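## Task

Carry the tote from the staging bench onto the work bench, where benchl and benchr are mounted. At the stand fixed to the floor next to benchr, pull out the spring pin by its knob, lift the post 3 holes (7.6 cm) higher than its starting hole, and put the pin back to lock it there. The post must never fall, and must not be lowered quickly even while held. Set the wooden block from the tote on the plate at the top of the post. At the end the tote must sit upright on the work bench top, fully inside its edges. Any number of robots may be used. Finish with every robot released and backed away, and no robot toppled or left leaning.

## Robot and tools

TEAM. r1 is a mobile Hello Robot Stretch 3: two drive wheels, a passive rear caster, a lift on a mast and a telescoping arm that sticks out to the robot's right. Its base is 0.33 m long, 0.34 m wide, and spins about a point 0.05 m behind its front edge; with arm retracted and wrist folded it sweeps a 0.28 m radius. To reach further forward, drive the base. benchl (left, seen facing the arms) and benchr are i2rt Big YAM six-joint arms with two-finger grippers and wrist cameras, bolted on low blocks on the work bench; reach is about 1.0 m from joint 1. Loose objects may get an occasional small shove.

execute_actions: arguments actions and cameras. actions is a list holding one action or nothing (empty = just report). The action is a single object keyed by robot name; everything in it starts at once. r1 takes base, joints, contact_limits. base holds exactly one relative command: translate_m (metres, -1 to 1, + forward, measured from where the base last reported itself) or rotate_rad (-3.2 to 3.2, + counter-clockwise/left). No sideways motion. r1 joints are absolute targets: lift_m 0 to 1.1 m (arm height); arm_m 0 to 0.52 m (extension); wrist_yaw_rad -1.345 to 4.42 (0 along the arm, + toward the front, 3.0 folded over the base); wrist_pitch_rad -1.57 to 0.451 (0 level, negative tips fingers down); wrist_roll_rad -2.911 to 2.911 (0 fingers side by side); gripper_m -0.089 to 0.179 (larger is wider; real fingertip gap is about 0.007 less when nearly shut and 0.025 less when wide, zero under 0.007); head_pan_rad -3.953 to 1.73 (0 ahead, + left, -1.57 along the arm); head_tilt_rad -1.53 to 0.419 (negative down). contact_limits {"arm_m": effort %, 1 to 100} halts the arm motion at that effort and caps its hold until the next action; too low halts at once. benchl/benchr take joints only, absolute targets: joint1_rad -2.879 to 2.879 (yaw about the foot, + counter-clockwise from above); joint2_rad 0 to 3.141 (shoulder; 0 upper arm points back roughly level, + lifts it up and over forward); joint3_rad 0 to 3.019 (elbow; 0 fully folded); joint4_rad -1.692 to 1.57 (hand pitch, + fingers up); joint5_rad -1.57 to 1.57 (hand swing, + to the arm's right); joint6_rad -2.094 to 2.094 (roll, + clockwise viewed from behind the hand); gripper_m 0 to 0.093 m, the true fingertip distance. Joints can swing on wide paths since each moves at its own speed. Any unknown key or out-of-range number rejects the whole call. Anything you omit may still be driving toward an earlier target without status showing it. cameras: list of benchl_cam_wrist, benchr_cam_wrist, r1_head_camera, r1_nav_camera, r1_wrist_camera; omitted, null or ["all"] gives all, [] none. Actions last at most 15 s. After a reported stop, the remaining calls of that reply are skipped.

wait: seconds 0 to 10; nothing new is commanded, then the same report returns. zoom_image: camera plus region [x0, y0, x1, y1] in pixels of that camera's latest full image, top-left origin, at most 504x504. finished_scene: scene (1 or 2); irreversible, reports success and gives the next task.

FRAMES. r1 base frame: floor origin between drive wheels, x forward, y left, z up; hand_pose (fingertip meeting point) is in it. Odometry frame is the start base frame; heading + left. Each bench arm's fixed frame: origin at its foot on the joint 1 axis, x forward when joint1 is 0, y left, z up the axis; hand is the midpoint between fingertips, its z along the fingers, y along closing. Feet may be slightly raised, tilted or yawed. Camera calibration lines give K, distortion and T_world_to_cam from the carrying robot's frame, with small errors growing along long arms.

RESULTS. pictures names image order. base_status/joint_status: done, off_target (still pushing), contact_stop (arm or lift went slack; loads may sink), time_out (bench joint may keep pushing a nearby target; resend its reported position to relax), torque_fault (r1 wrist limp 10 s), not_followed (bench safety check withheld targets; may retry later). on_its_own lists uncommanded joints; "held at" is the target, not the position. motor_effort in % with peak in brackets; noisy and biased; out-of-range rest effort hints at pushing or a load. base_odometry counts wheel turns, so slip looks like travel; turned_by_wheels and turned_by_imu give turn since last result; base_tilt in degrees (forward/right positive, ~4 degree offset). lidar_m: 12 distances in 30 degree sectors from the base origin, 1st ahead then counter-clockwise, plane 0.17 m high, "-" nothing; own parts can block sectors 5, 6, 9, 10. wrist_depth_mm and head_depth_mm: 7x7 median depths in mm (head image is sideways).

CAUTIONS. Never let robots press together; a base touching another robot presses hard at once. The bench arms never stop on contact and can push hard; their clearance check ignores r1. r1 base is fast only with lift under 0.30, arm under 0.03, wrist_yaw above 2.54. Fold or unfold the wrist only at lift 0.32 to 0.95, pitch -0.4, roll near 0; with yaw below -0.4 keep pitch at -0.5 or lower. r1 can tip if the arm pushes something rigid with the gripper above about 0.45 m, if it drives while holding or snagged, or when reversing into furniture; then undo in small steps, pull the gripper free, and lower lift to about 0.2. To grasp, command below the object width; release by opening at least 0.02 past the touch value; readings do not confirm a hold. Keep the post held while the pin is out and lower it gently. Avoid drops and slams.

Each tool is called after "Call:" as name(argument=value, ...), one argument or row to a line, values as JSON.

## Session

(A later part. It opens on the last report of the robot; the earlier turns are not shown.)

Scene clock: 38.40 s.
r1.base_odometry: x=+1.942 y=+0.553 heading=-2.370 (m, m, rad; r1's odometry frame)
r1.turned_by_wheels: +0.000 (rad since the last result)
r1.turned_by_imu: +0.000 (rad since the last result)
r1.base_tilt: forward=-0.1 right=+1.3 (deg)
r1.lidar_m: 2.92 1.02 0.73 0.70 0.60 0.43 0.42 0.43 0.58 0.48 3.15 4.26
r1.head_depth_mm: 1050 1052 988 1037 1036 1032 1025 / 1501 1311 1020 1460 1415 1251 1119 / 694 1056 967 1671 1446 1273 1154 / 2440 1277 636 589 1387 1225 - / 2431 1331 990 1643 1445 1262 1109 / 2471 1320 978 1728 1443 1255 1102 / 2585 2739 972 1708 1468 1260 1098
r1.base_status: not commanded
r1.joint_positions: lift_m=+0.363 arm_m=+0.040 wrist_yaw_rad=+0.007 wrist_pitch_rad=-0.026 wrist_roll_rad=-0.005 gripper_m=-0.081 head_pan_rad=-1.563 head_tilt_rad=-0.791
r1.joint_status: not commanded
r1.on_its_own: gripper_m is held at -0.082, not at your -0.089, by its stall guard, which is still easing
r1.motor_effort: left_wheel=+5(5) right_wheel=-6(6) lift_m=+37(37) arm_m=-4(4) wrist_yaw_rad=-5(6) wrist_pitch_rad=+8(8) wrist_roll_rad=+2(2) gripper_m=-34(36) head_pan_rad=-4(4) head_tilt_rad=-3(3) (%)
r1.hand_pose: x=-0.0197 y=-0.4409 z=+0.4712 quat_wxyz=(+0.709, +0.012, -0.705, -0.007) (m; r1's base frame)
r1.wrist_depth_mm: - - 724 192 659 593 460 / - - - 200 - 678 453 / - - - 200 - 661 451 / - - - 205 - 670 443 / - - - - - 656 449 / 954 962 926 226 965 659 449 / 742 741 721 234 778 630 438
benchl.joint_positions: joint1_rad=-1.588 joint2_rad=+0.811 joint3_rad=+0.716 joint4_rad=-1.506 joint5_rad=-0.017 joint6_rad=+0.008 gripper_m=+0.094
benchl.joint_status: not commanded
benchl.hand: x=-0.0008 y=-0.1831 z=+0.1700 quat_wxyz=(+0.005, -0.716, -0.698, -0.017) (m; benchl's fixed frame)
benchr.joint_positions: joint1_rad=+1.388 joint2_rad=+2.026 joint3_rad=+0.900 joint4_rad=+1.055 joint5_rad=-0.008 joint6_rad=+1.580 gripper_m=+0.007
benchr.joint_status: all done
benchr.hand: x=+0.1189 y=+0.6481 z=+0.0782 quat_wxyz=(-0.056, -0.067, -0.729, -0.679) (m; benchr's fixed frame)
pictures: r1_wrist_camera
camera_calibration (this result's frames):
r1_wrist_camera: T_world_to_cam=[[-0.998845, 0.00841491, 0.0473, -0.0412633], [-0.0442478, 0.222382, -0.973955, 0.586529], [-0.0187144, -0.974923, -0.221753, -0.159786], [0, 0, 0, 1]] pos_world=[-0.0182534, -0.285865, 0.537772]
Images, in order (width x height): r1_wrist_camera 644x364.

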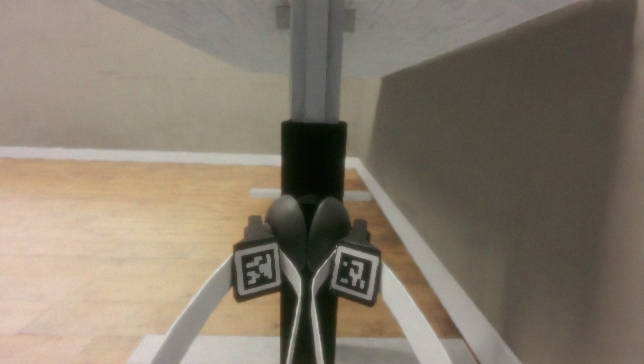

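Slipped; go deeper.

Call:
execute_actions(
  actions=[
    {"benchr":{"joints":{"joint2_rad":2.02,"joint4_rad":1.14}},"r1":{"joints":{"gripper_m":0.05,"lift_m":0.368,"wrist_yaw_rad":0.02}}},
  ],
  cameras=[],
)

Call:
execute_actions(
  actions=[
    {"r1":{"joints":{"arm_m":0.058}}},
  ],
  cameras=[],
)

Call:
execute_actions(
  actions=[
    {"r1":{"joints":{"gripper_m":-0.089}}},
  ],
  cameras=[],
)

Call:
execute_actions(
  actions=[
    {"r1":{"joints":{"arm_m":0.046}}},
  ],
  cameras=[],
)

Call:
execute_actions(
  actions=[
    {"benchr":{"joints":{"joint2_rad":1.87,"joint4_rad":1.04}}},
  ],
  cameras=["r1_wrist_camera"],
)

Scene clock: 41.33 s.
r1.base_odometry: x=+1.942 y=+0.553 heading=-2.370 (m, m, rad; r1's odometry frame)
r1.turned_by_wheels: +0.000 (rad since the last result)
r1.turned_by_imu: +0.000 (rad since the last result)
r1.base_tilt: forward=-0.1 right=+1.3 (deg)
r1.lidar_m: 2.92 1.02 0.73 0.70 0.60 0.43 0.42 0.43 0.58 0.48 3.16 4.25
r1.head_depth_mm: 1056 1045 989 1042 1034 1026 1027 / 1502 1314 1014 1461 1413 1256 1123 / 695 1056 970 1656 1452 1279 1159 / 2449 1280 637 588 1383 1212 - / 2444 1328 992 1633 1436 1256 1104 / 2491 1321 976 1715 1431 1260 1096 / 2567 2742 970 1708 1465 1256 1100
r1.base_status: not commanded
r1.joint_positions: lift_m=+0.367 arm_m=+0.040 wrist_yaw_rad=+0.016 wrist_pitch_rad=-0.024 wrist_roll_rad=-0.005 gripper_m=+0.050 head_pan_rad=-1.563 head_tilt_rad=-0.791
r1.joint_status: all done
r1.motor_effort: left_wheel=+4(5) right_wheel=-4(6) lift_m=+37(35) arm_m=-3(4) wrist_yaw_rad=+2(6) wrist_pitch_rad=+8(13) wrist_roll_rad=+2(3) gripper_m=-1(80) head_pan_rad=-4(4) head_tilt_rad=-3(3) (%)
r1.hand_pose: x=-0.0173 y=-0.4409 z=+0.4758 quat_wxyz=(+0.709, +0.015, -0.705, -0.003) (m; r1's base frame)
r1.wrist_depth_mm: - - 684 498 624 598 459 / - - - 520 - 680 458 / - - - 204 - 679 457 / - - - 206 - 675 457 / - - - 215 - 660 454 / 928 994 955 224 926 668 442 / 745 765 777 236 788 617 449
benchl.joint_positions: joint1_rad=-1.588 joint2_rad=+0.811 joint3_rad=+0.716 joint4_rad=-1.506 joint5_rad=-0.017 joint6_rad=+0.008 gripper_m=+0.094
benchl.joint_status: not commanded
benchl.hand: x=-0.0008 y=-0.1831 z=+0.1700 quat_wxyz=(+0.005, -0.716, -0.698, -0.017) (m; benchl's fixed frame)
benchr.joint_positions: joint1_rad=+1.388 joint2_rad=+2.045 joint3_rad=+0.900 joint4_rad=+1.101 joint5_rad=-0.008 joint6_rad=+1.586 gripper_m=+0.006
benchr.joint_status: all done
benchr.hand: x=+0.1188 y=+0.6478 z=+0.0775 quat_wxyz=(-0.055, -0.069, -0.719, -0.689) (m; benchr's fixed frame)
pictures: none
No camera images: the call's "cameras" was empty. Leave "cameras" out to get every camera's image.

Scene clock: 42.33 s.
r1.base_odometry: x=+1.942 y=+0.553 heading=-2.370 (m, m, rad; r1's odometry frame)
r1.turned_by_wheels: +0.000 (rad since the last result)
r1.turned_by_imu: +0.000 (rad since the last result)
r1.base_tilt: forward=+0.0 right=+1.3 (deg)
r1.lidar_m: 2.93 1.02 0.74 0.70 0.60 0.44 0.42 0.43 0.58 0.48 3.16 4.26
r1.head_depth_mm: 1050 1051 983 1038 1038 1035 1024 / 1486 1302 1010 1467 1409 1260 1117 / 696 1055 968 1656 1455 1277 1155 / 2432 1274 638 589 1381 1223 - / 2457 1333 985 1636 1437 1259 1105 / 2479 1317 982 1714 1427 1265 1098 / 2556 2762 973 1708 1458 1249 1098
r1.base_status: not commanded
r1.joint_positions: lift_m=+0.367 arm_m=+0.058 wrist_yaw_rad=+0.017 wrist_pitch_rad=-0.024 wrist_roll_rad=-0.005 gripper_m=+0.050 head_pan_rad=-1.563 head_tilt_rad=-0.791
r1.joint_status: all done
r1.motor_effort: left_wheel=+4(4) right_wheel=-4(4) lift_m=+37(38) arm_m=+3(2) wrist_yaw_rad=+2(2) wrist_pitch_rad=+8(8) wrist_roll_rad=+2(2) gripper_m=+0(0) head_pan_rad=-4(4) head_tilt_rad=-3(3) (%)
r1.hand_pose: x=-0.0172 y=-0.4582 z=+0.4759 quat_wxyz=(+0.709, +0.015, -0.705, -0.003) (m; r1's base frame)
r1.wrist_depth_mm: - - 687 176 624 597 461 / - - - 182 - 687 460 / - - - 184 - 671 452 / - - - 186 - 676 449 / - - - 190 - 672 448 / 920 970 910 203 911 657 453 / 743 752 772 213 805 614 435
benchl.joint_positions: joint1_rad=-1.588 joint2_rad=+0.811 joint3_rad=+0.716 joint4_rad=-1.506 joint5_rad=-0.017 joint6_rad=+0.008 gripper_m=+0.094
benchl.joint_status: not commanded
benchl.hand: x=-0.0008 y=-0.1831 z=+0.1700 quat_wxyz=(+0.005, -0.716, -0.698, -0.017) (m; benchl's fixed frame)
benchr.joint_positions: joint1_rad=+1.388 joint2_rad=+2.045 joint3_rad=+0.900 joint4_rad=+1.101 joint5_rad=-0.008 joint6_rad=+1.586 gripper_m=+0.006
benchr.joint_status: not commanded
benchr.hand: x=+0.1188 y=+0.6478 z=+0.0775 quat_wxyz=(-0.055, -0.069, -0.719, -0.689) (m; benchr's fixed frame)
pictures: none
No camera images: the call's "cameras" was empty. Leave "cameras" out to get every camera's image.

Scene clock: 44.20 s.
r1.base_odometry: x=+1.942 y=+0.553 heading=-2.370 (m, m, rad; r1's odometry frame)
r1.turned_by_wheels: +0.000 (rad since the last result)
r1.turned_by_imu: +0.000 (rad since the last result)
r1.base_tilt: forward=-0.1 right=+1.3 (deg)
r1.lidar_m: 2.94 1.02 0.73 0.70 0.60 0.43 0.42 0.43 0.58 0.48 3.17 4.27
r1.head_depth_mm: 1051 1052 985 1040 1036 1027 1023 / 1492 1308 1015 1460 1406 1255 1121 / 697 1053 966 1652 1455 1277 1156 / 2441 1276 639 588 1377 1227 - / 2473 1333 988 1634 1441 1266 1107 / 2498 1317 980 1718 1436 1257 1105 / 2544 2756 971 1713 1461 1256 1094
r1.base_status: not commanded
r1.joint_positions: lift_m=+0.367 arm_m=+0.058 wrist_yaw_rad=+0.017 wrist_pitch_rad=-0.024 wrist_roll_rad=-0.005 gripper_m=-0.087 head_pan_rad=-1.563 head_tilt_rad=-0.791
r1.joint_status: all done
r1.motor_effort: left_wheel=+3(4) right_wheel=-2(4) lift_m=+38(38) arm_m=-2(3) wrist_yaw_rad=+2(2) wrist_pitch_rad=+8(8) wrist_roll_rad=+2(2) gripper_m=-41(99) head_pan_rad=-4(4) head_tilt_rad=-4(3) (%)
r1.hand_pose: x=-0.0172 y=-0.4587 z=+0.4759 quat_wxyz=(+0.709, +0.015, -0.705, -0.003) (m; r1's base frame)
r1.wrist_depth_mm: - - 679 175 617 601 455 / - - - 183 - 685 458 / - - - 183 - 680 458 / - - - 186 - 675 451 / - - - 155 - 671 447 / 961 979 935 204 970 667 444 / 751 763 762 211 793 655 446
benchl.joint_positions: joint1_rad=-1.588 joint2_rad=+0.811 joint3_rad=+0.716 joint4_rad=-1.506 joint5_rad=-0.017 joint6_rad=+0.008 gripper_m=+0.094
benchl.joint_status: not commanded
benchl.hand: x=-0.0008 y=-0.1831 z=+0.1700 quat_wxyz=(+0.005, -0.716, -0.698, -0.017) (m; benchl's fixed frame)
benchr.joint_positions: joint1_rad=+1.388 joint2_rad=+2.045 joint3_rad=+0.900 joint4_rad=+1.101 joint5_rad=-0.008 joint6_rad=+1.586 gripper_m=+0.006
benchr.joint_status: not commanded
benchr.hand: x=+0.1188 y=+0.6478 z=+0.0775 quat_wxyz=(-0.055, -0.069, -0.719, -0.689) (m; benchr's fixed frame)
pictures: none
No camera images: the call's "cameras" was empty. Leave "cameras" out to get every camera's image.

Scene clock: 45.17 s.
r1.base_odometry: x=+1.942 y=+0.553 heading=-2.370 (m, m, rad; r1's odometry frame)
r1.turned_by_wheels: +0.000 (rad since the last result)
r1.turned_by_imu: +0.000 (rad since the last result)
r1.base_tilt: forward=+0.0 right=+1.3 (deg)
r1.lidar_m: 2.93 1.02 0.73 0.70 0.60 0.43 0.42 0.43 0.58 0.48 3.16 4.27
r1.head_depth_mm: 1051 1053 987 1034 1036 1028 1023 / 1497 1307 1010 1461 1408 1261 1119 / 696 1062 971 1658 1451 1279 1151 / 2452 1270 638 587 1388 1230 - / 2427 1332 989 1635 1439 1263 1104 / 2465 1313 977 1723 1437 1261 1101 / 2582 2767 972 1701 1461 1252 1096
r1.base_status: not commanded
r1.joint_positions: lift_m=+0.367 arm_m=+0.047 wrist_yaw_rad=+0.016 wrist_pitch_rad=-0.022 wrist_roll_rad=-0.005 gripper_m=-0.084 head_pan_rad=-1.563 head_tilt_rad=-0.791
r1.joint_status: all done
r1.motor_effort: left_wheel=+3(4) right_wheel=-1(5) lift_m=+37(37) arm_m=-6(14) wrist_yaw_rad=+3(3) wrist_pitch_rad=+7(8) wrist_roll_rad=+2(2) gripper_m=-38(40) head_pan_rad=-4(5) head_tilt_rad=-3(2) (%)
r1.hand_pose: x=-0.0173 y=-0.4472 z=+0.4764 quat_wxyz=(+0.709, +0.014, -0.705, -0.002) (m; r1's base frame)
r1.wrist_depth_mm: - - 667 188 614 589 460 / - - - 194 - 696 452 / - - - 197 - 675 448 / - - - 199 - 674 444 / - - - 170 - 674 448 / 974 980 937 216 939 666 445 / 749 768 768 226 781 659 447
benchl.joint_positions: joint1_rad=-1.588 joint2_rad=+0.811 joint3_rad=+0.716 joint4_rad=-1.506 joint5_rad=-0.017 joint6_rad=+0.008 gripper_m=+0.094
benchl.joint_status: not commanded
benchl.hand: x=-0.0008 y=-0.1831 z=+0.1700 quat_wxyz=(+0.005, -0.716, -0.698, -0.017) (m; benchl's fixed frame)
benchr.joint_positions: joint1_rad=+1.388 joint2_rad=+2.045 joint3_rad=+0.900 joint4_rad=+1.101 joint5_rad=-0.008 joint6_rad=+1.586 gripper_m=+0.006
benchr.joint_status: not commanded
benchr.hand: x=+0.1188 y=+0.6478 z=+0.0775 quat_wxyz=(-0.055, -0.069, -0.719, -0.689) (m; benchr's fixed frame)
pictures: none
No camera images: the call's "cameras" was empty. Leave "cameras" out to get every camera's image.

Scene clock: 47.13 s.
r1.base_odometry: x=+1.942 y=+0.553 heading=-2.370 (m, m, rad; r1's odometry frame)
r1.turned_by_wheels: +0.000 (rad since the last result)
r1.turned_by_imu: +0.000 (rad since the last result)
r1.base_tilt: forward=-0.1 right=+1.3 (deg)
r1.lidar_m: 2.93 1.02 0.74 0.70 0.60 0.43 0.42 0.43 0.58 0.48 3.16 4.25
r1.head_depth_mm: 1054 1054 986 1040 1035 1030 1023 / 1496 1311 1014 1466 1408 1261 1121 / 693 1056 967 1656 1459 1274 1155 / 2476 1270 638 587 1383 1217 - / 2416 1333 989 1639 1433 1260 1105 / 2483 1317 979 1719 1421 1261 1106 / 2557 2780 970 1706 1467 1253 1096
r1.base_status: not commanded
r1.joint_positions: lift_m=+0.367 arm_m=+0.047 wrist_yaw_rad=+0.016 wrist_pitch_rad=-0.022 wrist_roll_rad=-0.005 gripper_m=-0.073 head_pan_rad=-1.563 head_tilt_rad=-0.791
r1.joint_status: not commanded
r1.on_its_own: gripper_m is held at -0.075, not at your -0.089, by its stall guard, which is still easing
r1.motor_effort: left_wheel=+3(3) right_wheel=-1(1) lift_m=+37(37) arm_m=-6(6) wrist_yaw_rad=+3(2) wrist_pitch_rad=+7(7) wrist_roll_rad=+2(2) gripper_m=-34(37) head_pan_rad=-4(4) head_tilt_rad=-3(3) (%)
r1.hand_pose: x=-0.0173 y=-0.4472 z=+0.4764 quat_wxyz=(+0.709, +0.014, -0.705, -0.002) (m; r1's base frame)
r1.wrist_depth_mm: - - 672 187 630 591 462 / - - - 193 - 688 455 / - - - 197 - 677 453 / - - - 199 - 681 450 / - - - 169 - 656 452 / 991 963 948 216 960 667 449 / 746 753 779 224 787 652 445
benchl.joint_positions: joint1_rad=-1.588 joint2_rad=+0.811 joint3_rad=+0.716 joint4_rad=-1.506 joint5_rad=-0.017 joint6_rad=+0.008 gripper_m=+0.094
benchl.joint_status: not commanded
benchl.hand: x=-0.0008 y=-0.1831 z=+0.1700 quat_wxyz=(+0.005, -0.716, -0.698, -0.017) (m; benchl's fixed frame)
benchr.joint_positions: joint1_rad=+1.388 joint2_rad=+2.015 joint3_rad=+0.900 joint4_rad=+1.028 joint5_rad=-0.008 joint6_rad=+1.577 gripper_m=+0.008
benchr.joint_status: joint2_rad time_out (moved -0.030 of -0.175); the others done
benchr.on_its_own: joint2_rad reads +2.015 and still pushes toward +1.870 since a time_out
benchr.hand: x=+0.1188 y=+0.6482 z=+0.0787 quat_wxyz=(-0.057, -0.067, -0.734, -0.673) (m; benchr's fixed frame)
pictures: r1_wrist_camera
camera_calibration (this result's frames):
r1_wrist_camera: T_world_to_cam=[[-0.998884, -0.00109741, 0.0472178, -0.0431815], [-0.0463276, 0.217315, -0.975001, 0.591313], [-0.00919117, -0.976101, -0.217124, -0.167344], [0, 0, 0, 1]] pos_world=[-0.0172773, -0.291893, 0.542236]
Images, in order (width x height): r1_wrist_camera 644x364.

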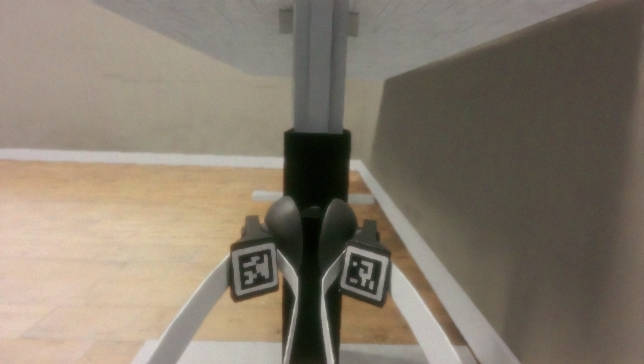

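Call:
execute_actions(
  actions=[
    {"benchr":{"joints":{"joint2_rad":1.995}},"r1":{"joints":{"gripper_m":0.05,"arm_m":0.057}}},
  ],
  cameras=[],
)

Call:
execute_actions(
  actions=[
    {"r1":{"joints":{"gripper_m":-0.089}}},
  ],
  cameras=[],
)

Call:
execute_actions(
  actions=[
    {"r1":{"joints":{"arm_m":0.045}}},
  ],
  cameras=[],
)

Call:
execute_actions(
  actions=[
    {"benchr":{"joints":{"joint2_rad":1.8,"joint3_rad":0.9,"joint4_rad":0.96}}},
  ],
  cameras=[],
)

Scene clock: 49.50 s.
r1.base_odometry: x=+1.942 y=+0.553 heading=-2.370 (m, m, rad; r1's odometry frame)
r1.turned_by_wheels: +0.000 (rad since the last result)
r1.turned_by_imu: +0.000 (rad since the last result)
r1.base_tilt: forward=-0.1 right=+1.3 (deg)
r1.lidar_m: 2.92 1.02 0.73 0.70 0.60 0.44 0.42 0.43 0.58 0.48 3.16 4.23
r1.head_depth_mm: 1056 1047 988 1038 1034 1028 1023 / 1492 1313 1009 1466 1409 1262 1123 / 694 1057 967 1663 1453 1280 1156 / 2483 1278 637 588 1389 1221 - / 2442 1337 988 1631 1441 1260 1103 / 2483 1314 982 1720 1428 1262 1101 / 2559 2759 974 1716 1461 1257 1100
r1.base_status: not commanded
r1.joint_positions: lift_m=+0.367 arm_m=+0.057 wrist_yaw_rad=+0.016 wrist_pitch_rad=-0.023 wrist_roll_rad=-0.005 gripper_m=+0.050 head_pan_rad=-1.563 head_tilt_rad=-0.791
r1.joint_status: all done
r1.motor_effort: left_wheel=+1(3) right_wheel=-1(3) lift_m=+36(38) arm_m=+3(16) wrist_yaw_rad=+2(5) wrist_pitch_rad=+8(8) wrist_roll_rad=+2(2) gripper_m=+0(80) head_pan_rad=-4(4) head_tilt_rad=-3(2) (%)
r1.hand_pose: x=-0.0173 y=-0.4572 z=+0.4761 quat_wxyz=(+0.709, +0.014, -0.705, -0.003) (m; r1's base frame)
r1.wrist_depth_mm: - - 679 176 628 607 460 / - - - 184 - 684 454 / - - - 184 - 674 452 / - - - 188 - 680 455 / - - - 192 - 662 449 / 950 977 946 204 914 662 461 / 746 768 784 214 780 617 439
benchl.joint_positions: joint1_rad=-1.588 joint2_rad=+0.811 joint3_rad=+0.716 joint4_rad=-1.506 joint5_rad=-0.017 joint6_rad=+0.008 gripper_m=+0.094
benchl.joint_status: not commanded
benchl.hand: x=-0.0008 y=-0.1831 z=+0.1700 quat_wxyz=(+0.005, -0.716, -0.698, -0.017) (m; benchl's fixed frame)
benchr.joint_positions: joint1_rad=+1.388 joint2_rad=+2.021 joint3_rad=+0.900 joint4_rad=+1.035 joint5_rad=-0.008 joint6_rad=+1.577 gripper_m=+0.008
benchr.joint_status: all done
benchr.hand: x=+0.1188 y=+0.6480 z=+0.0764 quat_wxyz=(-0.057, -0.067, -0.734, -0.674) (m; benchr's fixed frame)
pictures: none
No camera images: the call's "cameras" was empty. Leave "cameras" out to get every camera's image.

Scene clock: 51.37 s.
r1.base_odometry: x=+1.942 y=+0.553 heading=-2.370 (m, m, rad; r1's odometry frame)
r1.turned_by_wheels: +0.000 (rad since the last result)
r1.turned_by_imu: +0.000 (rad since the last result)
r1.base_tilt: forward=+0.0 right=+1.3 (deg)
r1.lidar_m: 2.94 1.02 0.73 0.70 0.60 0.44 0.42 0.43 0.58 0.48 3.14 4.26
r1.head_depth_mm: 1052 1050 983 1042 1035 1029 1022 / 1489 1309 1011 1466 1404 1257 1121 / 694 1056 966 1657 1473 1277 1152 / 2434 1278 636 588 1393 1219 - / 2450 1328 990 1631 1439 1255 1102 / 2461 1313 984 1713 1439 1263 1099 / 2558 2731 972 1692 1470 1250 1099
r1.base_status: not commanded
r1.joint_positions: lift_m=+0.367 arm_m=+0.057 wrist_yaw_rad=+0.016 wrist_pitch_rad=-0.023 wrist_roll_rad=-0.005 gripper_m=-0.087 head_pan_rad=-1.563 head_tilt_rad=-0.791
r1.joint_status: all done
r1.motor_effort: left_wheel=+1(1) right_wheel=+0(1) lift_m=+36(36) arm_m=-2(3) wrist_yaw_rad=+3(2) wrist_pitch_rad=+8(7) wrist_roll_rad=+1(2) gripper_m=-39(99) head_pan_rad=-4(4) head_tilt_rad=-3(3) (%)
r1.hand_pose: x=-0.0173 y=-0.4577 z=+0.4761 quat_wxyz=(+0.709, +0.014, -0.705, -0.003) (m; r1's base frame)
r1.wrist_depth_mm: - - 671 174 619 591 457 / - - - 184 - 680 458 / - - - 183 - 675 451 / - - - 186 - 676 451 / - - - 157 - 666 450 / 960 966 930 204 961 650 443 / 749 750 768 213 808 658 446
benchl.joint_positions: joint1_rad=-1.588 joint2_rad=+0.811 joint3_rad=+0.716 joint4_rad=-1.506 joint5_rad=-0.017 joint6_rad=+0.008 gripper_m=+0.094
benchl.joint_status: not commanded
benchl.hand: x=-0.0008 y=-0.1831 z=+0.1700 quat_wxyz=(+0.005, -0.716, -0.698, -0.017) (m; benchl's fixed frame)
benchr.joint_positions: joint1_rad=+1.388 joint2_rad=+2.021 joint3_rad=+0.900 joint4_rad=+1.035 joint5_rad=-0.008 joint6_rad=+1.577 gripper_m=+0.008
benchr.joint_status: not commanded
benchr.hand: x=+0.1188 y=+0.6480 z=+0.0764 quat_wxyz=(-0.057, -0.067, -0.734, -0.674) (m; benchr's fixed frame)
pictures: none
No camera images: the call's "cameras" was empty. Leave "cameras" out to get every camera's image.

Scene clock: 52.33 s.
r1.base_odometry: x=+1.942 y=+0.553 heading=-2.370 (m, m, rad; r1's odometry frame)
r1.turned_by_wheels: +0.000 (rad since the last result)
r1.turned_by_imu: +0.000 (rad since the last result)
r1.base_tilt: forward=-0.1 right=+1.3 (deg)
r1.lidar_m: 2.94 1.02 0.73 0.70 0.60 0.43 0.42 0.43 0.58 0.48 3.17 4.27
r1.head_depth_mm: 1052 1048 983 1039 1031 1027 1027 / 1501 1315 1017 1458 1403 1251 1119 / 692 1055 966 1661 1452 1275 1150 / 2462 1277 642 583 1382 1221 - / 2431 1327 986 1644 1433 1265 1103 / 2497 1312 980 1722 1433 1259 1104 / 2553 2768 973 1699 1466 1252 1093
r1.base_status: not commanded
r1.joint_positions: lift_m=+0.367 arm_m=+0.046 wrist_yaw_rad=+0.016 wrist_pitch_rad=-0.022 wrist_roll_rad=-0.005 gripper_m=-0.084 head_pan_rad=-1.563 head_tilt_rad=-0.791
r1.joint_status: all done
r1.motor_effort: left_wheel=+2(3) right_wheel=-1(3) lift_m=+36(36) arm_m=-8(12) wrist_yaw_rad=+3(3) wrist_pitch_rad=+7(8) wrist_roll_rad=+2(2) gripper_m=-38(40) head_pan_rad=-4(4) head_tilt_rad=-3(3) (%)
r1.hand_pose: x=-0.0173 y=-0.4464 z=+0.4765 quat_wxyz=(+0.709, +0.014, -0.705, -0.002) (m; r1's base frame)
r1.wrist_depth_mm: - - 682 188 620 590 460 / - - - 194 - 688 455 / - - - 197 - 679 459 / - - - 200 - 669 447 / - - - 166 - 666 450 / 939 980 959 217 966 656 446 / 762 772 761 227 792 650 441
benchl.joint_positions: joint1_rad=-1.588 joint2_rad=+0.811 joint3_rad=+0.716 joint4_rad=-1.506 joint5_rad=-0.017 joint6_rad=+0.008 gripper_m=+0.094
benchl.joint_status: not commanded
benchl.hand: x=-0.0008 y=-0.1831 z=+0.1700 quat_wxyz=(+0.005, -0.716, -0.698, -0.017) (m; benchl's fixed frame)
benchr.joint_positions: joint1_rad=+1.388 joint2_rad=+2.021 joint3_rad=+0.900 joint4_rad=+1.047 joint5_rad=-0.008 joint6_rad=+1.578 gripper_m=+0.007
benchr.joint_status: not commanded
benchr.hand: x=+0.1188 y=+0.6482 z=+0.0792 quat_wxyz=(-0.057, -0.067, -0.730, -0.678) (m; benchr's fixed frame)
pictures: none
No camera images: the call's "cameras" was empty. Leave "cameras" out to get every camera's image.

Scene clock: 54.37 s.
r1.base_odometry: x=+1.942 y=+0.553 heading=-2.370 (m, m, rad; r1's odometry frame)
r1.turned_by_wheels: +0.000 (rad since the last result)
r1.turned_by_imu: +0.000 (rad since the last result)
r1.base_tilt: forward=-0.1 right=+1.3 (deg)
r1.lidar_m: 2.93 1.02 0.74 0.70 0.60 0.44 0.42 0.43 0.58 0.48 3.15 4.22
r1.head_depth_mm: 1053 1048 987 1041 1034 1029 1024 / 1495 1312 1011 1471 1408 1259 1116 / 693 998 934 1660 1447 1273 1163 / 2472 1225 609 650 1386 1240 - / 2454 1331 951 1684 1435 1261 1101 / 2492 1318 984 1723 1439 1259 1102 / 2541 2750 973 1704 1465 1252 1102
r1.base_status: not commanded
r1.joint_positions: lift_m=+0.367 arm_m=+0.046 wrist_yaw_rad=+0.016 wrist_pitch_rad=-0.022 wrist_roll_rad=-0.005 gripper_m=-0.073 head_pan_rad=-1.563 head_tilt_rad=-0.791
r1.joint_status: not commanded
r1.on_its_own: gripper_m is held at -0.075, not at your -0.089, by its stall guard, which is still easing
r1.motor_effort: left_wheel=+2(2) right_wheel=-1(1) lift_m=+36(36) arm_m=-7(8) wrist_yaw_rad=+3(2) wrist_pitch_rad=+7(7) wrist_roll_rad=+2(2) gripper_m=-34(38) head_pan_rad=-4(4) head_tilt_rad=-3(3) (%)
r1.hand_pose: x=-0.0173 y=-0.4463 z=+0.4766 quat_wxyz=(+0.709, +0.014, -0.705, -0.002) (m; r1's base frame)
r1.wrist_depth_mm: - - 674 190 626 594 463 / - - - 194 - 681 458 / - - - 200 - 675 455 / - - - 200 - 680 451 / - - - 168 - 658 450 / 959 973 - 217 965 666 448 / 746 752 764 228 792 655 440
benchl.joint_positions: joint1_rad=-1.588 joint2_rad=+0.811 joint3_rad=+0.716 joint4_rad=-1.506 joint5_rad=-0.017 joint6_rad=+0.008 gripper_m=+0.094
benchl.joint_status: not commanded
benchl.hand: x=-0.0008 y=-0.1831 z=+0.1700 quat_wxyz=(+0.005, -0.716, -0.698, -0.017) (m; benchl's fixed frame)
benchr.joint_positions: joint1_rad=+1.388 joint2_rad=+1.944 joint3_rad=+0.892 joint4_rad=+0.953 joint5_rad=-0.009 joint6_rad=+1.576 gripper_m=+0.009
benchr.joint_status: joint2_rad time_out (moved -0.077 of -0.221); the others done
benchr.on_its_own: joint2_rad reads +1.944 and still pushes toward +1.800 since a time_out
benchr.hand: x=+0.1187 y=+0.6467 z=+0.1025 quat_wxyz=(-0.057, -0.067, -0.738, -0.669) (m; benchr's fixed frame)
pictures: none
No camera images: the call's "cameras" was empty. Leave "cameras" out to get every camera's image.

+1. Two more.

Call:
execute_actions(
  actions=[
    {"benchr":{"joints":{"joint2_rad":1.925}},"r1":{"joints":{"gripper_m":0.05,"arm_m":0.057}}},
  ],
  cameras=[],
)

Call:
execute_actions(
  actions=[
    {"r1":{"joints":{"gripper_m":-0.089}}},
  ],
  cameras=[],
)

Call:
execute_actions(
  actions=[
    {"r1":{"joints":{"arm_m":0.045}}},
  ],
  cameras=[],
)

Call:
execute_actions(
  actions=[
    {"benchr":{"joints":{"joint2_rad":1.78,"joint4_rad":0.91}}},
  ],
  cameras=[],
)

Scene clock: 56.87 s.
r1.base_odometry: x=+1.942 y=+0.553 heading=-2.370 (m, m, rad; r1's odometry frame)
r1.turned_by_wheels: +0.000 (rad since the last result)
r1.turned_by_imu: +0.000 (rad since the last result)
r1.base_tilt: forward=+0.0 right=+1.3 (deg)
r1.lidar_m: 2.93 1.02 0.73 0.70 0.60 0.44 0.42 0.43 0.58 0.48 3.14 4.26
r1.head_depth_mm: 1054 1053 986 1034 1035 1028 1025 / 1502 1311 1015 1470 1409 1259 1117 / 691 999 939 1655 1457 1274 1155 / 2460 1228 609 647 1389 1223 - / 2439 1328 953 1687 1442 1268 1106 / 2476 1314 982 1724 1435 1257 1102 / 2529 2738 977 1703 1462 1252 1093
r1.base_status: not commanded
r1.joint_positions: lift_m=+0.367 arm_m=+0.057 wrist_yaw_rad=+0.016 wrist_pitch_rad=-0.023 wrist_roll_rad=-0.005 gripper_m=+0.050 head_pan_rad=-1.563 head_tilt_rad=-0.791
r1.joint_status: all done
r1.motor_effort: left_wheel=+1(2) right_wheel=-1(2) lift_m=+36(36) arm_m=+3(13) wrist_yaw_rad=+3(5) wrist_pitch_rad=+7(7) wrist_roll_rad=+2(2) gripper_m=+1(79) head_pan_rad=-4(4) head_tilt_rad=-3(3) (%)
r1.hand_pose: x=-0.0173 y=-0.4572 z=+0.4762 quat_wxyz=(+0.709, +0.014, -0.705, -0.003) (m; r1's base frame)
r1.wrist_depth_mm: - - 686 175 634 599 459 / - - - 183 - 682 454 / - - - 187 - 687 458 / - - - 189 - 680 453 / - - - 191 - 653 449 / 981 955 944 204 931 670 445 / 739 768 761 215 803 607 447
benchl.joint_positions: joint1_rad=-1.588 joint2_rad=+0.811 joint3_rad=+0.716 joint4_rad=-1.506 joint5_rad=-0.017 joint6_rad=+0.008 gripper_m=+0.094
benchl.joint_status: not commanded
benchl.hand: x=-0.0008 y=-0.1831 z=+0.1700 quat_wxyz=(+0.005, -0.716, -0.698, -0.017) (m; benchl's fixed frame)
benchr.joint_positions: joint1_rad=+1.388 joint2_rad=+1.950 joint3_rad=+0.892 joint4_rad=+0.960 joint5_rad=-0.009 joint6_rad=+1.576 gripper_m=+0.009
benchr.joint_status: all done
benchr.hand: x=+0.1187 y=+0.6467 z=+0.1004 quat_wxyz=(-0.057, -0.067, -0.738, -0.670) (m; benchr's fixed frame)
pictures: none
No camera images: the call's "cameras" was empty. Leave "cameras" out to get every camera's image.

Scene clock: 58.73 s.
r1.base_odometry: x=+1.942 y=+0.553 heading=-2.370 (m, m, rad; r1's odometry frame)
r1.turned_by_wheels: +0.000 (rad since the last result)
r1.turned_by_imu: +0.000 (rad since the last result)
r1.base_tilt: forward=-0.1 right=+1.3 (deg)
r1.lidar_m: 2.93 1.02 0.74 0.70 0.61 0.43 0.42 0.43 0.58 0.48 3.16 4.27
r1.head_depth_mm: 1052 1048 982 1033 1037 1030 1029 / 1487 1314 1016 1469 1404 1251 1122 / 693 998 939 1650 1454 1273 1156 / 2443 1225 609 651 1391 1226 - / 2437 1338 953 1683 1438 1258 1103 / 2471 1309 981 1717 1431 1253 1102 / 2556 2773 973 1707 1469 1255 1096
r1.base_status: not commanded
r1.joint_positions: lift_m=+0.367 arm_m=+0.057 wrist_yaw_rad=+0.016 wrist_pitch_rad=-0.023 wrist_roll_rad=-0.005 gripper_m=-0.087 head_pan_rad=-1.563 head_tilt_rad=-0.791
r1.joint_status: all done
r1.motor_effort: left_wheel=+1(1) right_wheel=-1(1) lift_m=+36(36) arm_m=-2(3) wrist_yaw_rad=+3(3) wrist_pitch_rad=+7(7) wrist_roll_rad=+2(2) gripper_m=-40(99) head_pan_rad=-3(4) head_tilt_rad=-3(3) (%)
r1.hand_pose: x=-0.0173 y=-0.4578 z=+0.4762 quat_wxyz=(+0.709, +0.014, -0.705, -0.003) (m; r1's base frame)
r1.wrist_depth_mm: - - 675 176 611 595 459 / - - - 184 - 680 458 / - - - 187 - 680 454 / - - - 188 - 662 446 / - - - 156 - 657 448 / 959 981 950 203 931 667 447 / 746 754 776 213 779 651 446
benchl.joint_positions: joint1_rad=-1.588 joint2_rad=+0.811 joint3_rad=+0.716 joint4_rad=-1.506 joint5_rad=-0.017 joint6_rad=+0.008 gripper_m=+0.094
benchl.joint_status: not commanded
benchl.hand: x=-0.0008 y=-0.1831 z=+0.1700 quat_wxyz=(+0.005, -0.716, -0.698, -0.017) (m; benchl's fixed frame)
benchr.joint_positions: joint1_rad=+1.388 joint2_rad=+1.950 joint3_rad=+0.892 joint4_rad=+0.960 joint5_rad=-0.009 joint6_rad=+1.576 gripper_m=+0.009
benchr.joint_status: not commanded
benchr.hand: x=+0.1187 y=+0.6467 z=+0.1004 quat_wxyz=(-0.057, -0.067, -0.738, -0.670) (m; benchr's fixed frame)
pictures: none
No camera images: the call's "cameras" was empty. Leave "cameras" out to get every camera's image.

Scene clock: 59.70 s.
r1.base_odometry: x=+1.942 y=+0.553 heading=-2.370 (m, m, rad; r1's odometry frame)
r1.turned_by_wheels: +0.000 (rad since the last result)
r1.turned_by_imu: +0.000 (rad since the last result)
r1.base_tilt: forward=+0.0 right=+1.3 (deg)
r1.lidar_m: 2.93 1.02 0.73 0.70 0.60 0.43 0.42 0.43 0.58 0.48 3.16 4.26
r1.head_depth_mm: 1053 1050 985 1038 1035 1029 1029 / 1497 1311 1015 1456 1410 1253 1122 / 692 745 908 1665 1456 1275 1160 / 2461 1220 611 668 1381 1226 - / 2450 1337 950 1690 1439 1264 1104 / 2504 1314 984 1711 1439 1257 1101 / 2552 2753 974 1710 1456 1260 1092
r1.base_status: not commanded
r1.joint_positions: lift_m=+0.367 arm_m=+0.046 wrist_yaw_rad=+0.016 wrist_pitch_rad=-0.021 wrist_roll_rad=-0.005 gripper_m=-0.084 head_pan_rad=-1.563 head_tilt_rad=-0.791
r1.joint_status: all done
r1.motor_effort: left_wheel=+2(3) right_wheel=-1(3) lift_m=+36(36) arm_m=-8(13) wrist_yaw_rad=+3(2) wrist_pitch_rad=+7(7) wrist_roll_rad=+2(2) gripper_m=-39(40) head_pan_rad=-4(4) head_tilt_rad=-3(3) (%)
r1.hand_pose: x=-0.0172 y=-0.4464 z=+0.4766 quat_wxyz=(+0.709, +0.014, -0.705, -0.002) (m; r1's base frame)
r1.wrist_depth_mm: - - 671 188 621 593 465 / - - - 194 - 686 457 / - - - 198 - 686 449 / - - - 200 - 678 448 / - - - 166 - 659 446 / 980 998 941 217 980 654 444 / 745 793 768 225 794 653 441
benchl.joint_positions: joint1_rad=-1.588 joint2_rad=+0.811 joint3_rad=+0.716 joint4_rad=-1.506 joint5_rad=-0.017 joint6_rad=+0.008 gripper_m=+0.094
benchl.joint_status: not commanded
benchl.hand: x=-0.0008 y=-0.1831 z=+0.1700 quat_wxyz=(+0.005, -0.716, -0.698, -0.017) (m; benchl's fixed frame)
benchr.joint_positions: joint1_rad=+1.388 joint2_rad=+1.950 joint3_rad=+0.892 joint4_rad=+0.973 joint5_rad=-0.009 joint6_rad=+1.576 gripper_m=+0.008
benchr.joint_status: not commanded
benchr.hand: x=+0.1188 y=+0.6470 z=+0.1036 quat_wxyz=(-0.057, -0.067, -0.733, -0.674) (m; benchr's fixed frame)
pictures: none
No camera images: the call's "cameras" was empty. Leave "cameras" out to get every camera's image.

Scene clock: 60.43 s.
r1.base_odometry: x=+1.942 y=+0.553 heading=-2.370 (m, m, rad; r1's odometry frame)
r1.turned_by_wheels: +0.000 (rad since the last result)
r1.turned_by_imu: +0.000 (rad since the last result)
r1.base_tilt: forward=-0.1 right=+1.3 (deg)
r1.lidar_m: 2.93 1.02 0.73 0.70 0.60 0.43 0.42 0.43 0.58 0.48 3.14 4.27
r1.head_depth_mm: 1053 1046 987 1039 1040 1030 1025 / 1494 1307 1016 1458 1410 1254 1119 / 687 699 591 1699 1453 1282 1155 / 2437 1224 584 1045 1392 1237 - / 2450 1337 604 1731 1427 1263 1110 / 2475 1320 982 1717 1430 1263 1096 / 2560 2755 971 1712 1457 1247 1091
r1.base_status: not commanded
r1.joint_positions: lift_m=+0.367 arm_m=+0.046 wrist_yaw_rad=+0.016 wrist_pitch_rad=-0.021 wrist_roll_rad=-0.005 gripper_m=-0.079 head_pan_rad=-1.563 head_tilt_rad=-0.791
r1.joint_status: not commanded
r1.on_its_own: gripper_m is held at -0.078, not at your -0.089, by its stall guard, which is still easing
r1.motor_effort: left_wheel=+2(2) right_wheel=-1(1) lift_m=+35(36) arm_m=-7(8) wrist_yaw_rad=+2(3) wrist_pitch_rad=+7(7) wrist_roll_rad=+3(2) gripper_m=-7(38) head_pan_rad=-4(3) head_tilt_rad=-3(3) (%)
r1.hand_pose: x=-0.0173 y=-0.4463 z=+0.4767 quat_wxyz=(+0.709, +0.014, -0.705, -0.002) (m; r1's base frame)
r1.wrist_depth_mm: - - 666 190 606 586 464 / - - - 194 - 676 456 / - - - 200 - 668 454 / - - - 200 - 677 453 / - - - 169 - 671 447 / 959 972 967 218 959 658 446 / 761 759 763 228 804 660 445
benchl.joint_positions: joint1_rad=-1.588 joint2_rad=+0.811 joint3_rad=+0.716 joint4_rad=-1.506 joint5_rad=-0.017 joint6_rad=+0.008 gripper_m=+0.094
benchl.joint_status: not commanded
benchl.hand: x=-0.0008 y=-0.1831 z=+0.1700 quat_wxyz=(+0.005, -0.716, -0.698, -0.017) (m; benchl's fixed frame)
benchr.joint_positions: joint1_rad=+1.387 joint2_rad=+1.889 joint3_rad=+0.892 joint4_rad=+0.912 joint5_rad=-0.009 joint6_rad=+1.577 gripper_m=+0.008
benchr.joint_status: all done
benchr.hand: x=+0.1192 y=+0.6465 z=+0.1272 quat_wxyz=(-0.057, -0.067, -0.733, -0.674) (m; benchr's fixed frame)
pictures: none
No camera images: the call's "cameras" was empty. Leave "cameras" out to get every camera's image.

Call:
execute_actions(
  actions=[
    {"benchr":{"joints":{"joint2_rad":1.865,"joint4_rad":0.92}},"r1":{"joints":{"gripper_m":0.05,"arm_m":0.057}}},
  ],
  cameras=[],
)

Call:
execute_actions(
  actions=[
    {"r1":{"joints":{"gripper_m":-0.089}}},
  ],
  cameras=[],
)

Call:
execute_actions(
  actions=[
    {"r1":{"joints":{"arm_m":0.045}}},
  ],
  cameras=[],
)

Call:
execute_actions(
  actions=[
    {"benchr":{"joints":{"joint2_rad":1.785,"joint4_rad":0.87}}},
  ],
  cameras=[],
)

Call:
execute_actions(
  actions=[
    {"r1":{"joints":{"gripper_m":0.05}}},
  ],
  cameras=[],
)

Call:
execute_actions(
  actions=[
    {"benchr":{"joints":{"joint2_rad":1.71,"joint4_rad":0.86}},"r1":{"joints":{"arm_m":0,"wrist_pitch_rad":-0.4}}},
  ],
  cameras=[],
)

Scene clock: 63.57 s.
r1.base_odometry: x=+1.942 y=+0.553 heading=-2.370 (m, m, rad; r1's odometry frame)
r1.turned_by_wheels: +0.000 (rad since the last result)
r1.turned_by_imu: +0.000 (rad since the last result)
r1.base_tilt: forward=-0.1 right=+1.3 (deg)
r1.lidar_m: 2.92 1.02 0.73 0.70 0.60 0.44 0.42 0.43 0.58 0.48 3.15 4.22
r1.head_depth_mm: 1050 1049 989 1040 1033 1032 1023 / 1500 1307 1015 1464 1410 1256 1122 / 688 698 591 1706 1457 1277 1159 / 2445 1219 583 1048 1391 1218 - / 2457 1327 606 1719 1437 1262 1103 / 2516 1313 979 1724 1438 1259 1099 / 2557 2776 972 1696 1466 1256 1094
r1.base_status: not commanded
r1.joint_positions: lift_m=+0.367 arm_m=+0.057 wrist_yaw_rad=+0.016 wrist_pitch_rad=-0.023 wrist_roll_rad=-0.005 gripper_m=+0.050 head_pan_rad=-1.563 head_tilt_rad=-0.791
r1.joint_status: all done
r1.motor_effort: left_wheel=+1(2) right_wheel=-1(3) lift_m=+36(36) arm_m=+3(15) wrist_yaw_rad=+3(4) wrist_pitch_rad=+7(7) wrist_roll_rad=+2(2) gripper_m=-1(80) head_pan_rad=-4(3) head_tilt_rad=-3(3) (%)
r1.hand_pose: x=-0.0173 y=-0.4572 z=+0.4763 quat_wxyz=(+0.709, +0.014, -0.705, -0.002) (m; r1's base frame)
r1.wrist_depth_mm: - - 678 177 622 591 454 / - - - 184 - 686 457 / - - - 187 - 679 454 / - - - 187 - 672 453 / - - - 193 - 665 447 / 966 982 919 205 915 664 446 / 749 757 788 213 805 619 446
benchl.joint_positions: joint1_rad=-1.588 joint2_rad=+0.811 joint3_rad=+0.716 joint4_rad=-1.506 joint5_rad=-0.017 joint6_rad=+0.008 gripper_m=+0.094
benchl.joint_status: not commanded
benchl.hand: x=-0.0008 y=-0.1831 z=+0.1700 quat_wxyz=(+0.005, -0.716, -0.698, -0.017) (m; benchl's fixed frame)
benchr.joint_positions: joint1_rad=+1.387 joint2_rad=+1.893 joint3_rad=+0.892 joint4_rad=+0.918 joint5_rad=-0.009 joint6_rad=+1.577 gripper_m=+0.008
benchr.joint_status: all done
benchr.hand: x=+0.1192 y=+0.6466 z=+0.1259 quat_wxyz=(-0.057, -0.067, -0.733, -0.675) (m; benchr's fixed frame)
pictures: none
No camera images: the call's "cameras" was empty. Leave "cameras" out to get every camera's image.

Scene clock: 65.43 s.
r1.base_odometry: x=+1.942 y=+0.553 heading=-2.370 (m, m, rad; r1's odometry frame)
r1.turned_by_wheels: +0.000 (rad since the last result)
r1.turned_by_imu: +0.000 (rad since the last result)
r1.base_tilt: forward=+0.0 right=+1.3 (deg)
r1.lidar_m: 2.93 1.02 0.74 0.70 0.60 0.44 0.42 0.43 0.58 0.48 3.15 4.27
r1.head_depth_mm: 1051 1046 988 1037 1034 1026 1026 / 1500 1314 1015 1455 1406 1257 1112 / 686 698 589 1713 1461 1282 1157 / 2458 1216 585 1045 1392 1225 - / 2446 1326 604 1720 1438 1262 1102 / 2466 1308 978 1710 1426 1263 1095 / 2535 2796 975 1706 1466 1252 1097
r1.base_status: not commanded
r1.joint_positions: lift_m=+0.367 arm_m=+0.057 wrist_yaw_rad=+0.016 wrist_pitch_rad=-0.023 wrist_roll_rad=-0.005 gripper_m=-0.087 head_pan_rad=-1.563 head_tilt_rad=-0.791
r1.joint_status: all done
r1.motor_effort: left_wheel=+1(1) right_wheel=-1(1) lift_m=+35(36) arm_m=-2(3) wrist_yaw_rad=+2(2) wrist_pitch_rad=+7(7) wrist_roll_rad=+2(2) gripper_m=-39(99) head_pan_rad=-4(4) head_tilt_rad=-3(3) (%)
r1.hand_pose: x=-0.0173 y=-0.4578 z=+0.4763 quat_wxyz=(+0.709, +0.014, -0.705, -0.002) (m; r1's base frame)
r1.wrist_depth_mm: - - 682 176 619 592 459 / - - - 184 - 686 461 / - - - 186 - 676 455 / - - - 188 - 669 454 / - - - 157 - 661 449 / 948 964 953 204 960 660 447 / 755 760 766 212 796 649 441
benchl.joint_positions: joint1_rad=-1.588 joint2_rad=+0.811 joint3_rad=+0.716 joint4_rad=-1.506 joint5_rad=-0.017 joint6_rad=+0.008 gripper_m=+0.094
benchl.joint_status: not commanded
benchl.hand: x=-0.0008 y=-0.1831 z=+0.1700 quat_wxyz=(+0.005, -0.716, -0.698, -0.017) (m; benchl's fixed frame)
benchr.joint_positions: joint1_rad=+1.387 joint2_rad=+1.893 joint3_rad=+0.892 joint4_rad=+0.918 joint5_rad=-0.009 joint6_rad=+1.577 gripper_m=+0.008
benchr.joint_status: not commanded
benchr.hand: x=+0.1192 y=+0.6466 z=+0.1259 quat_wxyz=(-0.057, -0.067, -0.733, -0.675) (m; benchr's fixed frame)
pictures: none
No camera images: the call's "cameras" was empty. Leave "cameras" out to get every camera's image.

Scene clock: 66.40 s.
r1.base_odometry: x=+1.942 y=+0.553 heading=-2.370 (m, m, rad; r1's odometry frame)
r1.turned_by_wheels: +0.000 (rad since the last result)
r1.turned_by_imu: +0.000 (rad since the last result)
r1.base_tilt: forward=+0.0 right=+1.4 (deg)
r1.lidar_m: 2.93 1.02 0.73 0.70 0.60 0.43 0.42 0.43 0.58 0.48 3.16 4.22
r1.head_depth_mm: 1053 1046 985 1037 1037 1029 1023 / 1483 1306 1018 1463 1406 1257 1118 / 688 698 591 1752 1459 1281 1155 / 2439 1218 578 1046 1392 1219 - / 2477 1328 599 1731 1440 1262 1105 / 2501 1321 981 1705 1425 1261 1103 / 2553 2746 971 1697 1463 1254 1097
r1.base_status: not commanded
r1.joint_positions: lift_m=+0.367 arm_m=+0.046 wrist_yaw_rad=+0.016 wrist_pitch_rad=-0.021 wrist_roll_rad=-0.005 gripper_m=-0.084 head_pan_rad=-1.563 head_tilt_rad=-0.791
r1.joint_status: all done
r1.motor_effort: left_wheel=+2(3) right_wheel=-1(3) lift_m=+36(36) arm_m=-8(13) wrist_yaw_rad=+2(3) wrist_pitch_rad=+7(7) wrist_roll_rad=+1(2) gripper_m=-38(40) head_pan_rad=-4(4) head_tilt_rad=-3(3) (%)
r1.hand_pose: x=-0.0173 y=-0.4464 z=+0.4768 quat_wxyz=(+0.709, +0.013, -0.705, -0.002) (m; r1's base frame)
r1.wrist_depth_mm: - - 664 190 613 593 462 / - - - 194 - 693 457 / - - - 200 - 666 455 / - - - 198 - 667 452 / - - - 166 - 662 453 / 948 975 908 217 944 664 446 / 743 773 777 228 806 656 441
benchl.joint_positions: joint1_rad=-1.588 joint2_rad=+0.811 joint3_rad=+0.716 joint4_rad=-1.506 joint5_rad=-0.017 joint6_rad=+0.008 gripper_m=+0.094
benchl.joint_status: not commanded
benchl.hand: x=-0.0008 y=-0.1831 z=+0.1700 quat_wxyz=(+0.005, -0.716, -0.698, -0.017) (m; benchl's fixed frame)
benchr.joint_positions: joint1_rad=+1.387 joint2_rad=+1.893 joint3_rad=+0.892 joint4_rad=+0.929 joint5_rad=-0.009 joint6_rad=+1.579 gripper_m=+0.007
benchr.joint_status: not commanded
benchr.hand: x=+0.1192 y=+0.6468 z=+0.1287 quat_wxyz=(-0.057, -0.067, -0.729, -0.679) (m; benchr's fixed frame)
pictures: none
No camera images: the call's "cameras" was empty. Leave "cameras" out to get every camera's image.

Scene clock: 67.20 s.
r1.base_odometry: x=+1.942 y=+0.553 heading=-2.370 (m, m, rad; r1's odometry frame)
r1.turned_by_wheels: +0.000 (rad since the last result)
r1.turned_by_imu: +0.000 (rad since the last result)
r1.base_tilt: forward=-0.1 right=+1.3 (deg)
r1.lidar_m: 2.94 1.02 0.73 0.70 0.60 0.44 0.42 0.43 0.58 0.48 3.15 4.26
r1.head_depth_mm: 1052 1050 986 1046 1035 1031 1026 / 1495 1308 1009 1462 1403 1249 1117 / 682 689 566 1753 1458 1282 1152 / 2439 1165 541 1042 1384 1222 - / 2428 1330 557 1722 1438 1263 1098 / 2474 1324 980 1716 1433 1257 1101 / 2542 2727 969 1714 1465 1251 1095
r1.base_status: not commanded
r1.joint_positions: lift_m=+0.367 arm_m=+0.046 wrist_yaw_rad=+0.016 wrist_pitch_rad=-0.020 wrist_roll_rad=-0.005 gripper_m=-0.078 head_pan_rad=-1.563 head_tilt_rad=-0.791
r1.joint_status: not commanded
r1.on_its_own: gripper_m is held at -0.078, not at your -0.089, by its stall guard, which is still easing
r1.motor_effort: left_wheel=+2(2) right_wheel=-1(1) lift_m=+36(36) arm_m=-6(8) wrist_yaw_rad=+3(3) wrist_pitch_rad=+6(7) wrist_roll_rad=+2(3) gripper_m=-16(38) head_pan_rad=-4(4) head_tilt_rad=-3(3) (%)
r1.hand_pose: x=-0.0173 y=-0.4463 z=+0.4769 quat_wxyz=(+0.709, +0.013, -0.705, -0.002) (m; r1's base frame)
r1.wrist_depth_mm: - - 673 189 619 589 457 / - - - 196 - 687 453 / - - - 199 - 676 462 / - - - 200 - 672 451 / - - - - - 678 451 / 962 962 932 219 977 669 450 / 758 761 780 227 795 649 452
benchl.joint_positions: joint1_rad=-1.588 joint2_rad=+0.811 joint3_rad=+0.716 joint4_rad=-1.506 joint5_rad=-0.017 joint6_rad=+0.008 gripper_m=+0.094
benchl.joint_status: not commanded
benchl.hand: x=-0.0008 y=-0.1831 z=+0.1700 quat_wxyz=(+0.005, -0.716, -0.698, -0.017) (m; benchl's fixed frame)
benchr.joint_positions: joint1_rad=+1.387 joint2_rad=+1.841 joint3_rad=+0.892 joint4_rad=+0.885 joint5_rad=-0.009 joint6_rad=+1.581 gripper_m=+0.007
benchr.joint_status: all done
benchr.hand: x=+0.1192 y=+0.6456 z=+0.1509 quat_wxyz=(-0.056, -0.068, -0.726, -0.682) (m; benchr's fixed frame)
pictures: none
No camera images: the call's "cameras" was empty. Leave "cameras" out to get every camera's image.

Scene clock: 68.93 s.
r1.base_odometry: x=+1.942 y=+0.553 heading=-2.370 (m, m, rad; r1's odometry frame)
r1.turned_by_wheels: +0.000 (rad since the last result)
r1.turned_by_imu: +0.000 (rad since the last result)
r1.base_tilt: forward=+0.0 right=+1.3 (deg)
r1.lidar_m: 2.93 1.02 0.73 0.70 0.60 0.43 0.42 0.43 0.58 0.48 3.15 4.25
r1.head_depth_mm: 1053 1051 987 1041 1036 1024 1024 / 1501 1307 1015 1459 1402 1257 1117 / 679 689 566 1738 1461 1279 1154 / 2453 1173 541 1048 1388 1231 - / 2437 1326 557 1731 1444 1262 1100 / 2499 1325 979 1715 1438 1257 1102 / 2600 2763 975 1694 1456 1253 1095
r1.base_status: not commanded
r1.joint_positions: lift_m=+0.367 arm_m=+0.045 wrist_yaw_rad=+0.017 wrist_pitch_rad=-0.020 wrist_roll_rad=-0.005 gripper_m=+0.050 head_pan_rad=-1.563 head_tilt_rad=-0.791
r1.joint_status: all done
r1.motor_effort: left_wheel=+2(2) right_wheel=-1(1) lift_m=+36(36) arm_m=-3(6) wrist_yaw_rad=+2(2) wrist_pitch_rad=+7(6) wrist_roll_rad=+2(2) gripper_m=+1(80) head_pan_rad=-4(4) head_tilt_rad=-3(3) (%)
r1.hand_pose: x=-0.0172 y=-0.4460 z=+0.4769 quat_wxyz=(+0.709, +0.013, -0.705, -0.002) (m; r1's base frame)
r1.wrist_depth_mm: - - 668 189 619 589 461 / - - - 516 - 687 462 / - - - 200 - 684 453 / - - - 201 - 676 453 / - - - 207 - 683 449 / 964 969 954 218 926 672 446 / 746 762 776 229 792 610 439
benchl.joint_positions: joint1_rad=-1.588 joint2_rad=+0.811 joint3_rad=+0.716 joint4_rad=-1.506 joint5_rad=-0.017 joint6_rad=+0.008 gripper_m=+0.094
benchl.joint_status: not commanded
benchl.hand: x=-0.0008 y=-0.1831 z=+0.1700 quat_wxyz=(+0.005, -0.716, -0.698, -0.017) (m; benchl's fixed frame)
benchr.joint_positions: joint1_rad=+1.387 joint2_rad=+1.841 joint3_rad=+0.892 joint4_rad=+0.885 joint5_rad=-0.009 joint6_rad=+1.581 gripper_m=+0.007
benchr.joint_status: not commanded
benchr.hand: x=+0.1192 y=+0.6456 z=+0.1509 quat_wxyz=(-0.056, -0.068, -0.726, -0.682) (m; benchr's fixed frame)
pictures: none
No camera images: the call's "cameras" was empty. Leave "cameras" out to get every camera's image.

Scene clock: 70.33 s.
r1.base_odometry: x=+1.942 y=+0.553 heading=-2.370 (m, m, rad; r1's odometry frame)
r1.turned_by_wheels: +0.000 (rad since the last result)
r1.turned_by_imu: +0.000 (rad since the last result)
r1.base_tilt: forward=-0.1 right=+1.3 (deg)
r1.lidar_m: 2.93 1.02 0.74 0.70 0.60 0.43 0.42 0.43 0.58 0.48 3.13 4.25
r1.head_depth_mm: 1053 1055 985 1037 1036 1027 1019 / 1490 1316 1014 1463 1401 1261 1116 / 679 686 566 1750 1454 1271 1124 / 2435 1162 541 1042 1387 1231 1150 / 2446 1338 558 1728 1434 1265 1103 / 2495 1320 980 1723 1430 1254 1097 / 2562 2782 974 1697 1457 1256 1095
r1.base_status: not commanded
r1.joint_positions: lift_m=+0.367 arm_m=+0.001 wrist_yaw_rad=+0.017 wrist_pitch_rad=-0.412 wrist_roll_rad=-0.005 gripper_m=+0.050 head_pan_rad=-1.563 head_tilt_rad=-0.791
r1.joint_status: all done
joint sent to its limit — the command would take r1.arm_m past its lower limit, so that joint was sent only as far as its limit.
r1.motor_effort: left_wheel=+2(2) right_wheel=-1(1) lift_m=+36(36) arm_m=-3(4) wrist_yaw_rad=+2(3) wrist_pitch_rad=+4(3) wrist_roll_rad=+2(2) gripper_m=+0(0) head_pan_rad=-4(4) head_tilt_rad=-3(3) (%)
r1.hand_pose: x=-0.0177 y=-0.3714 z=+0.3814 quat_wxyz=(+0.695, +0.151, -0.689, -0.139) (m; r1's base frame)
r1.wrist_depth_mm: - - - 217 - 698 460 / - - - 238 - 684 458 / - - - 269 - 670 455 / 805 804 795 298 890 678 450 / 668 700 708 341 720 642 450 / 578 580 575 555 613 595 446 / 509 505 515 484 529 533 446
benchl.joint_positions: joint1_rad=-1.588 joint2_rad=+0.811 joint3_rad=+0.716 joint4_rad=-1.506 joint5_rad=-0.017 joint6_rad=+0.008 gripper_m=+0.094
benchl.joint_status: not commanded
benchl.hand: x=-0.0008 y=-0.1831 z=+0.1700 quat_wxyz=(+0.005, -0.716, -0.698, -0.017) (m; benchl's fixed frame)
benchr.joint_positions: joint1_rad=+1.387 joint2_rad=+1.833 joint3_rad=+0.892 joint4_rad=+0.868 joint5_rad=-0.009 joint6_rad=+1.579 gripper_m=+0.007
benchr.joint_status: all done
benchr.hand: x=+0.1192 y=+0.6451 z=+0.1520 quat_wxyz=(-0.057, -0.067, -0.729, -0.679) (m; benchr's fixed frame)
pictures: none
No camera images: the call's "cameras" was empty. Leave "cameras" out to get every camera's image.


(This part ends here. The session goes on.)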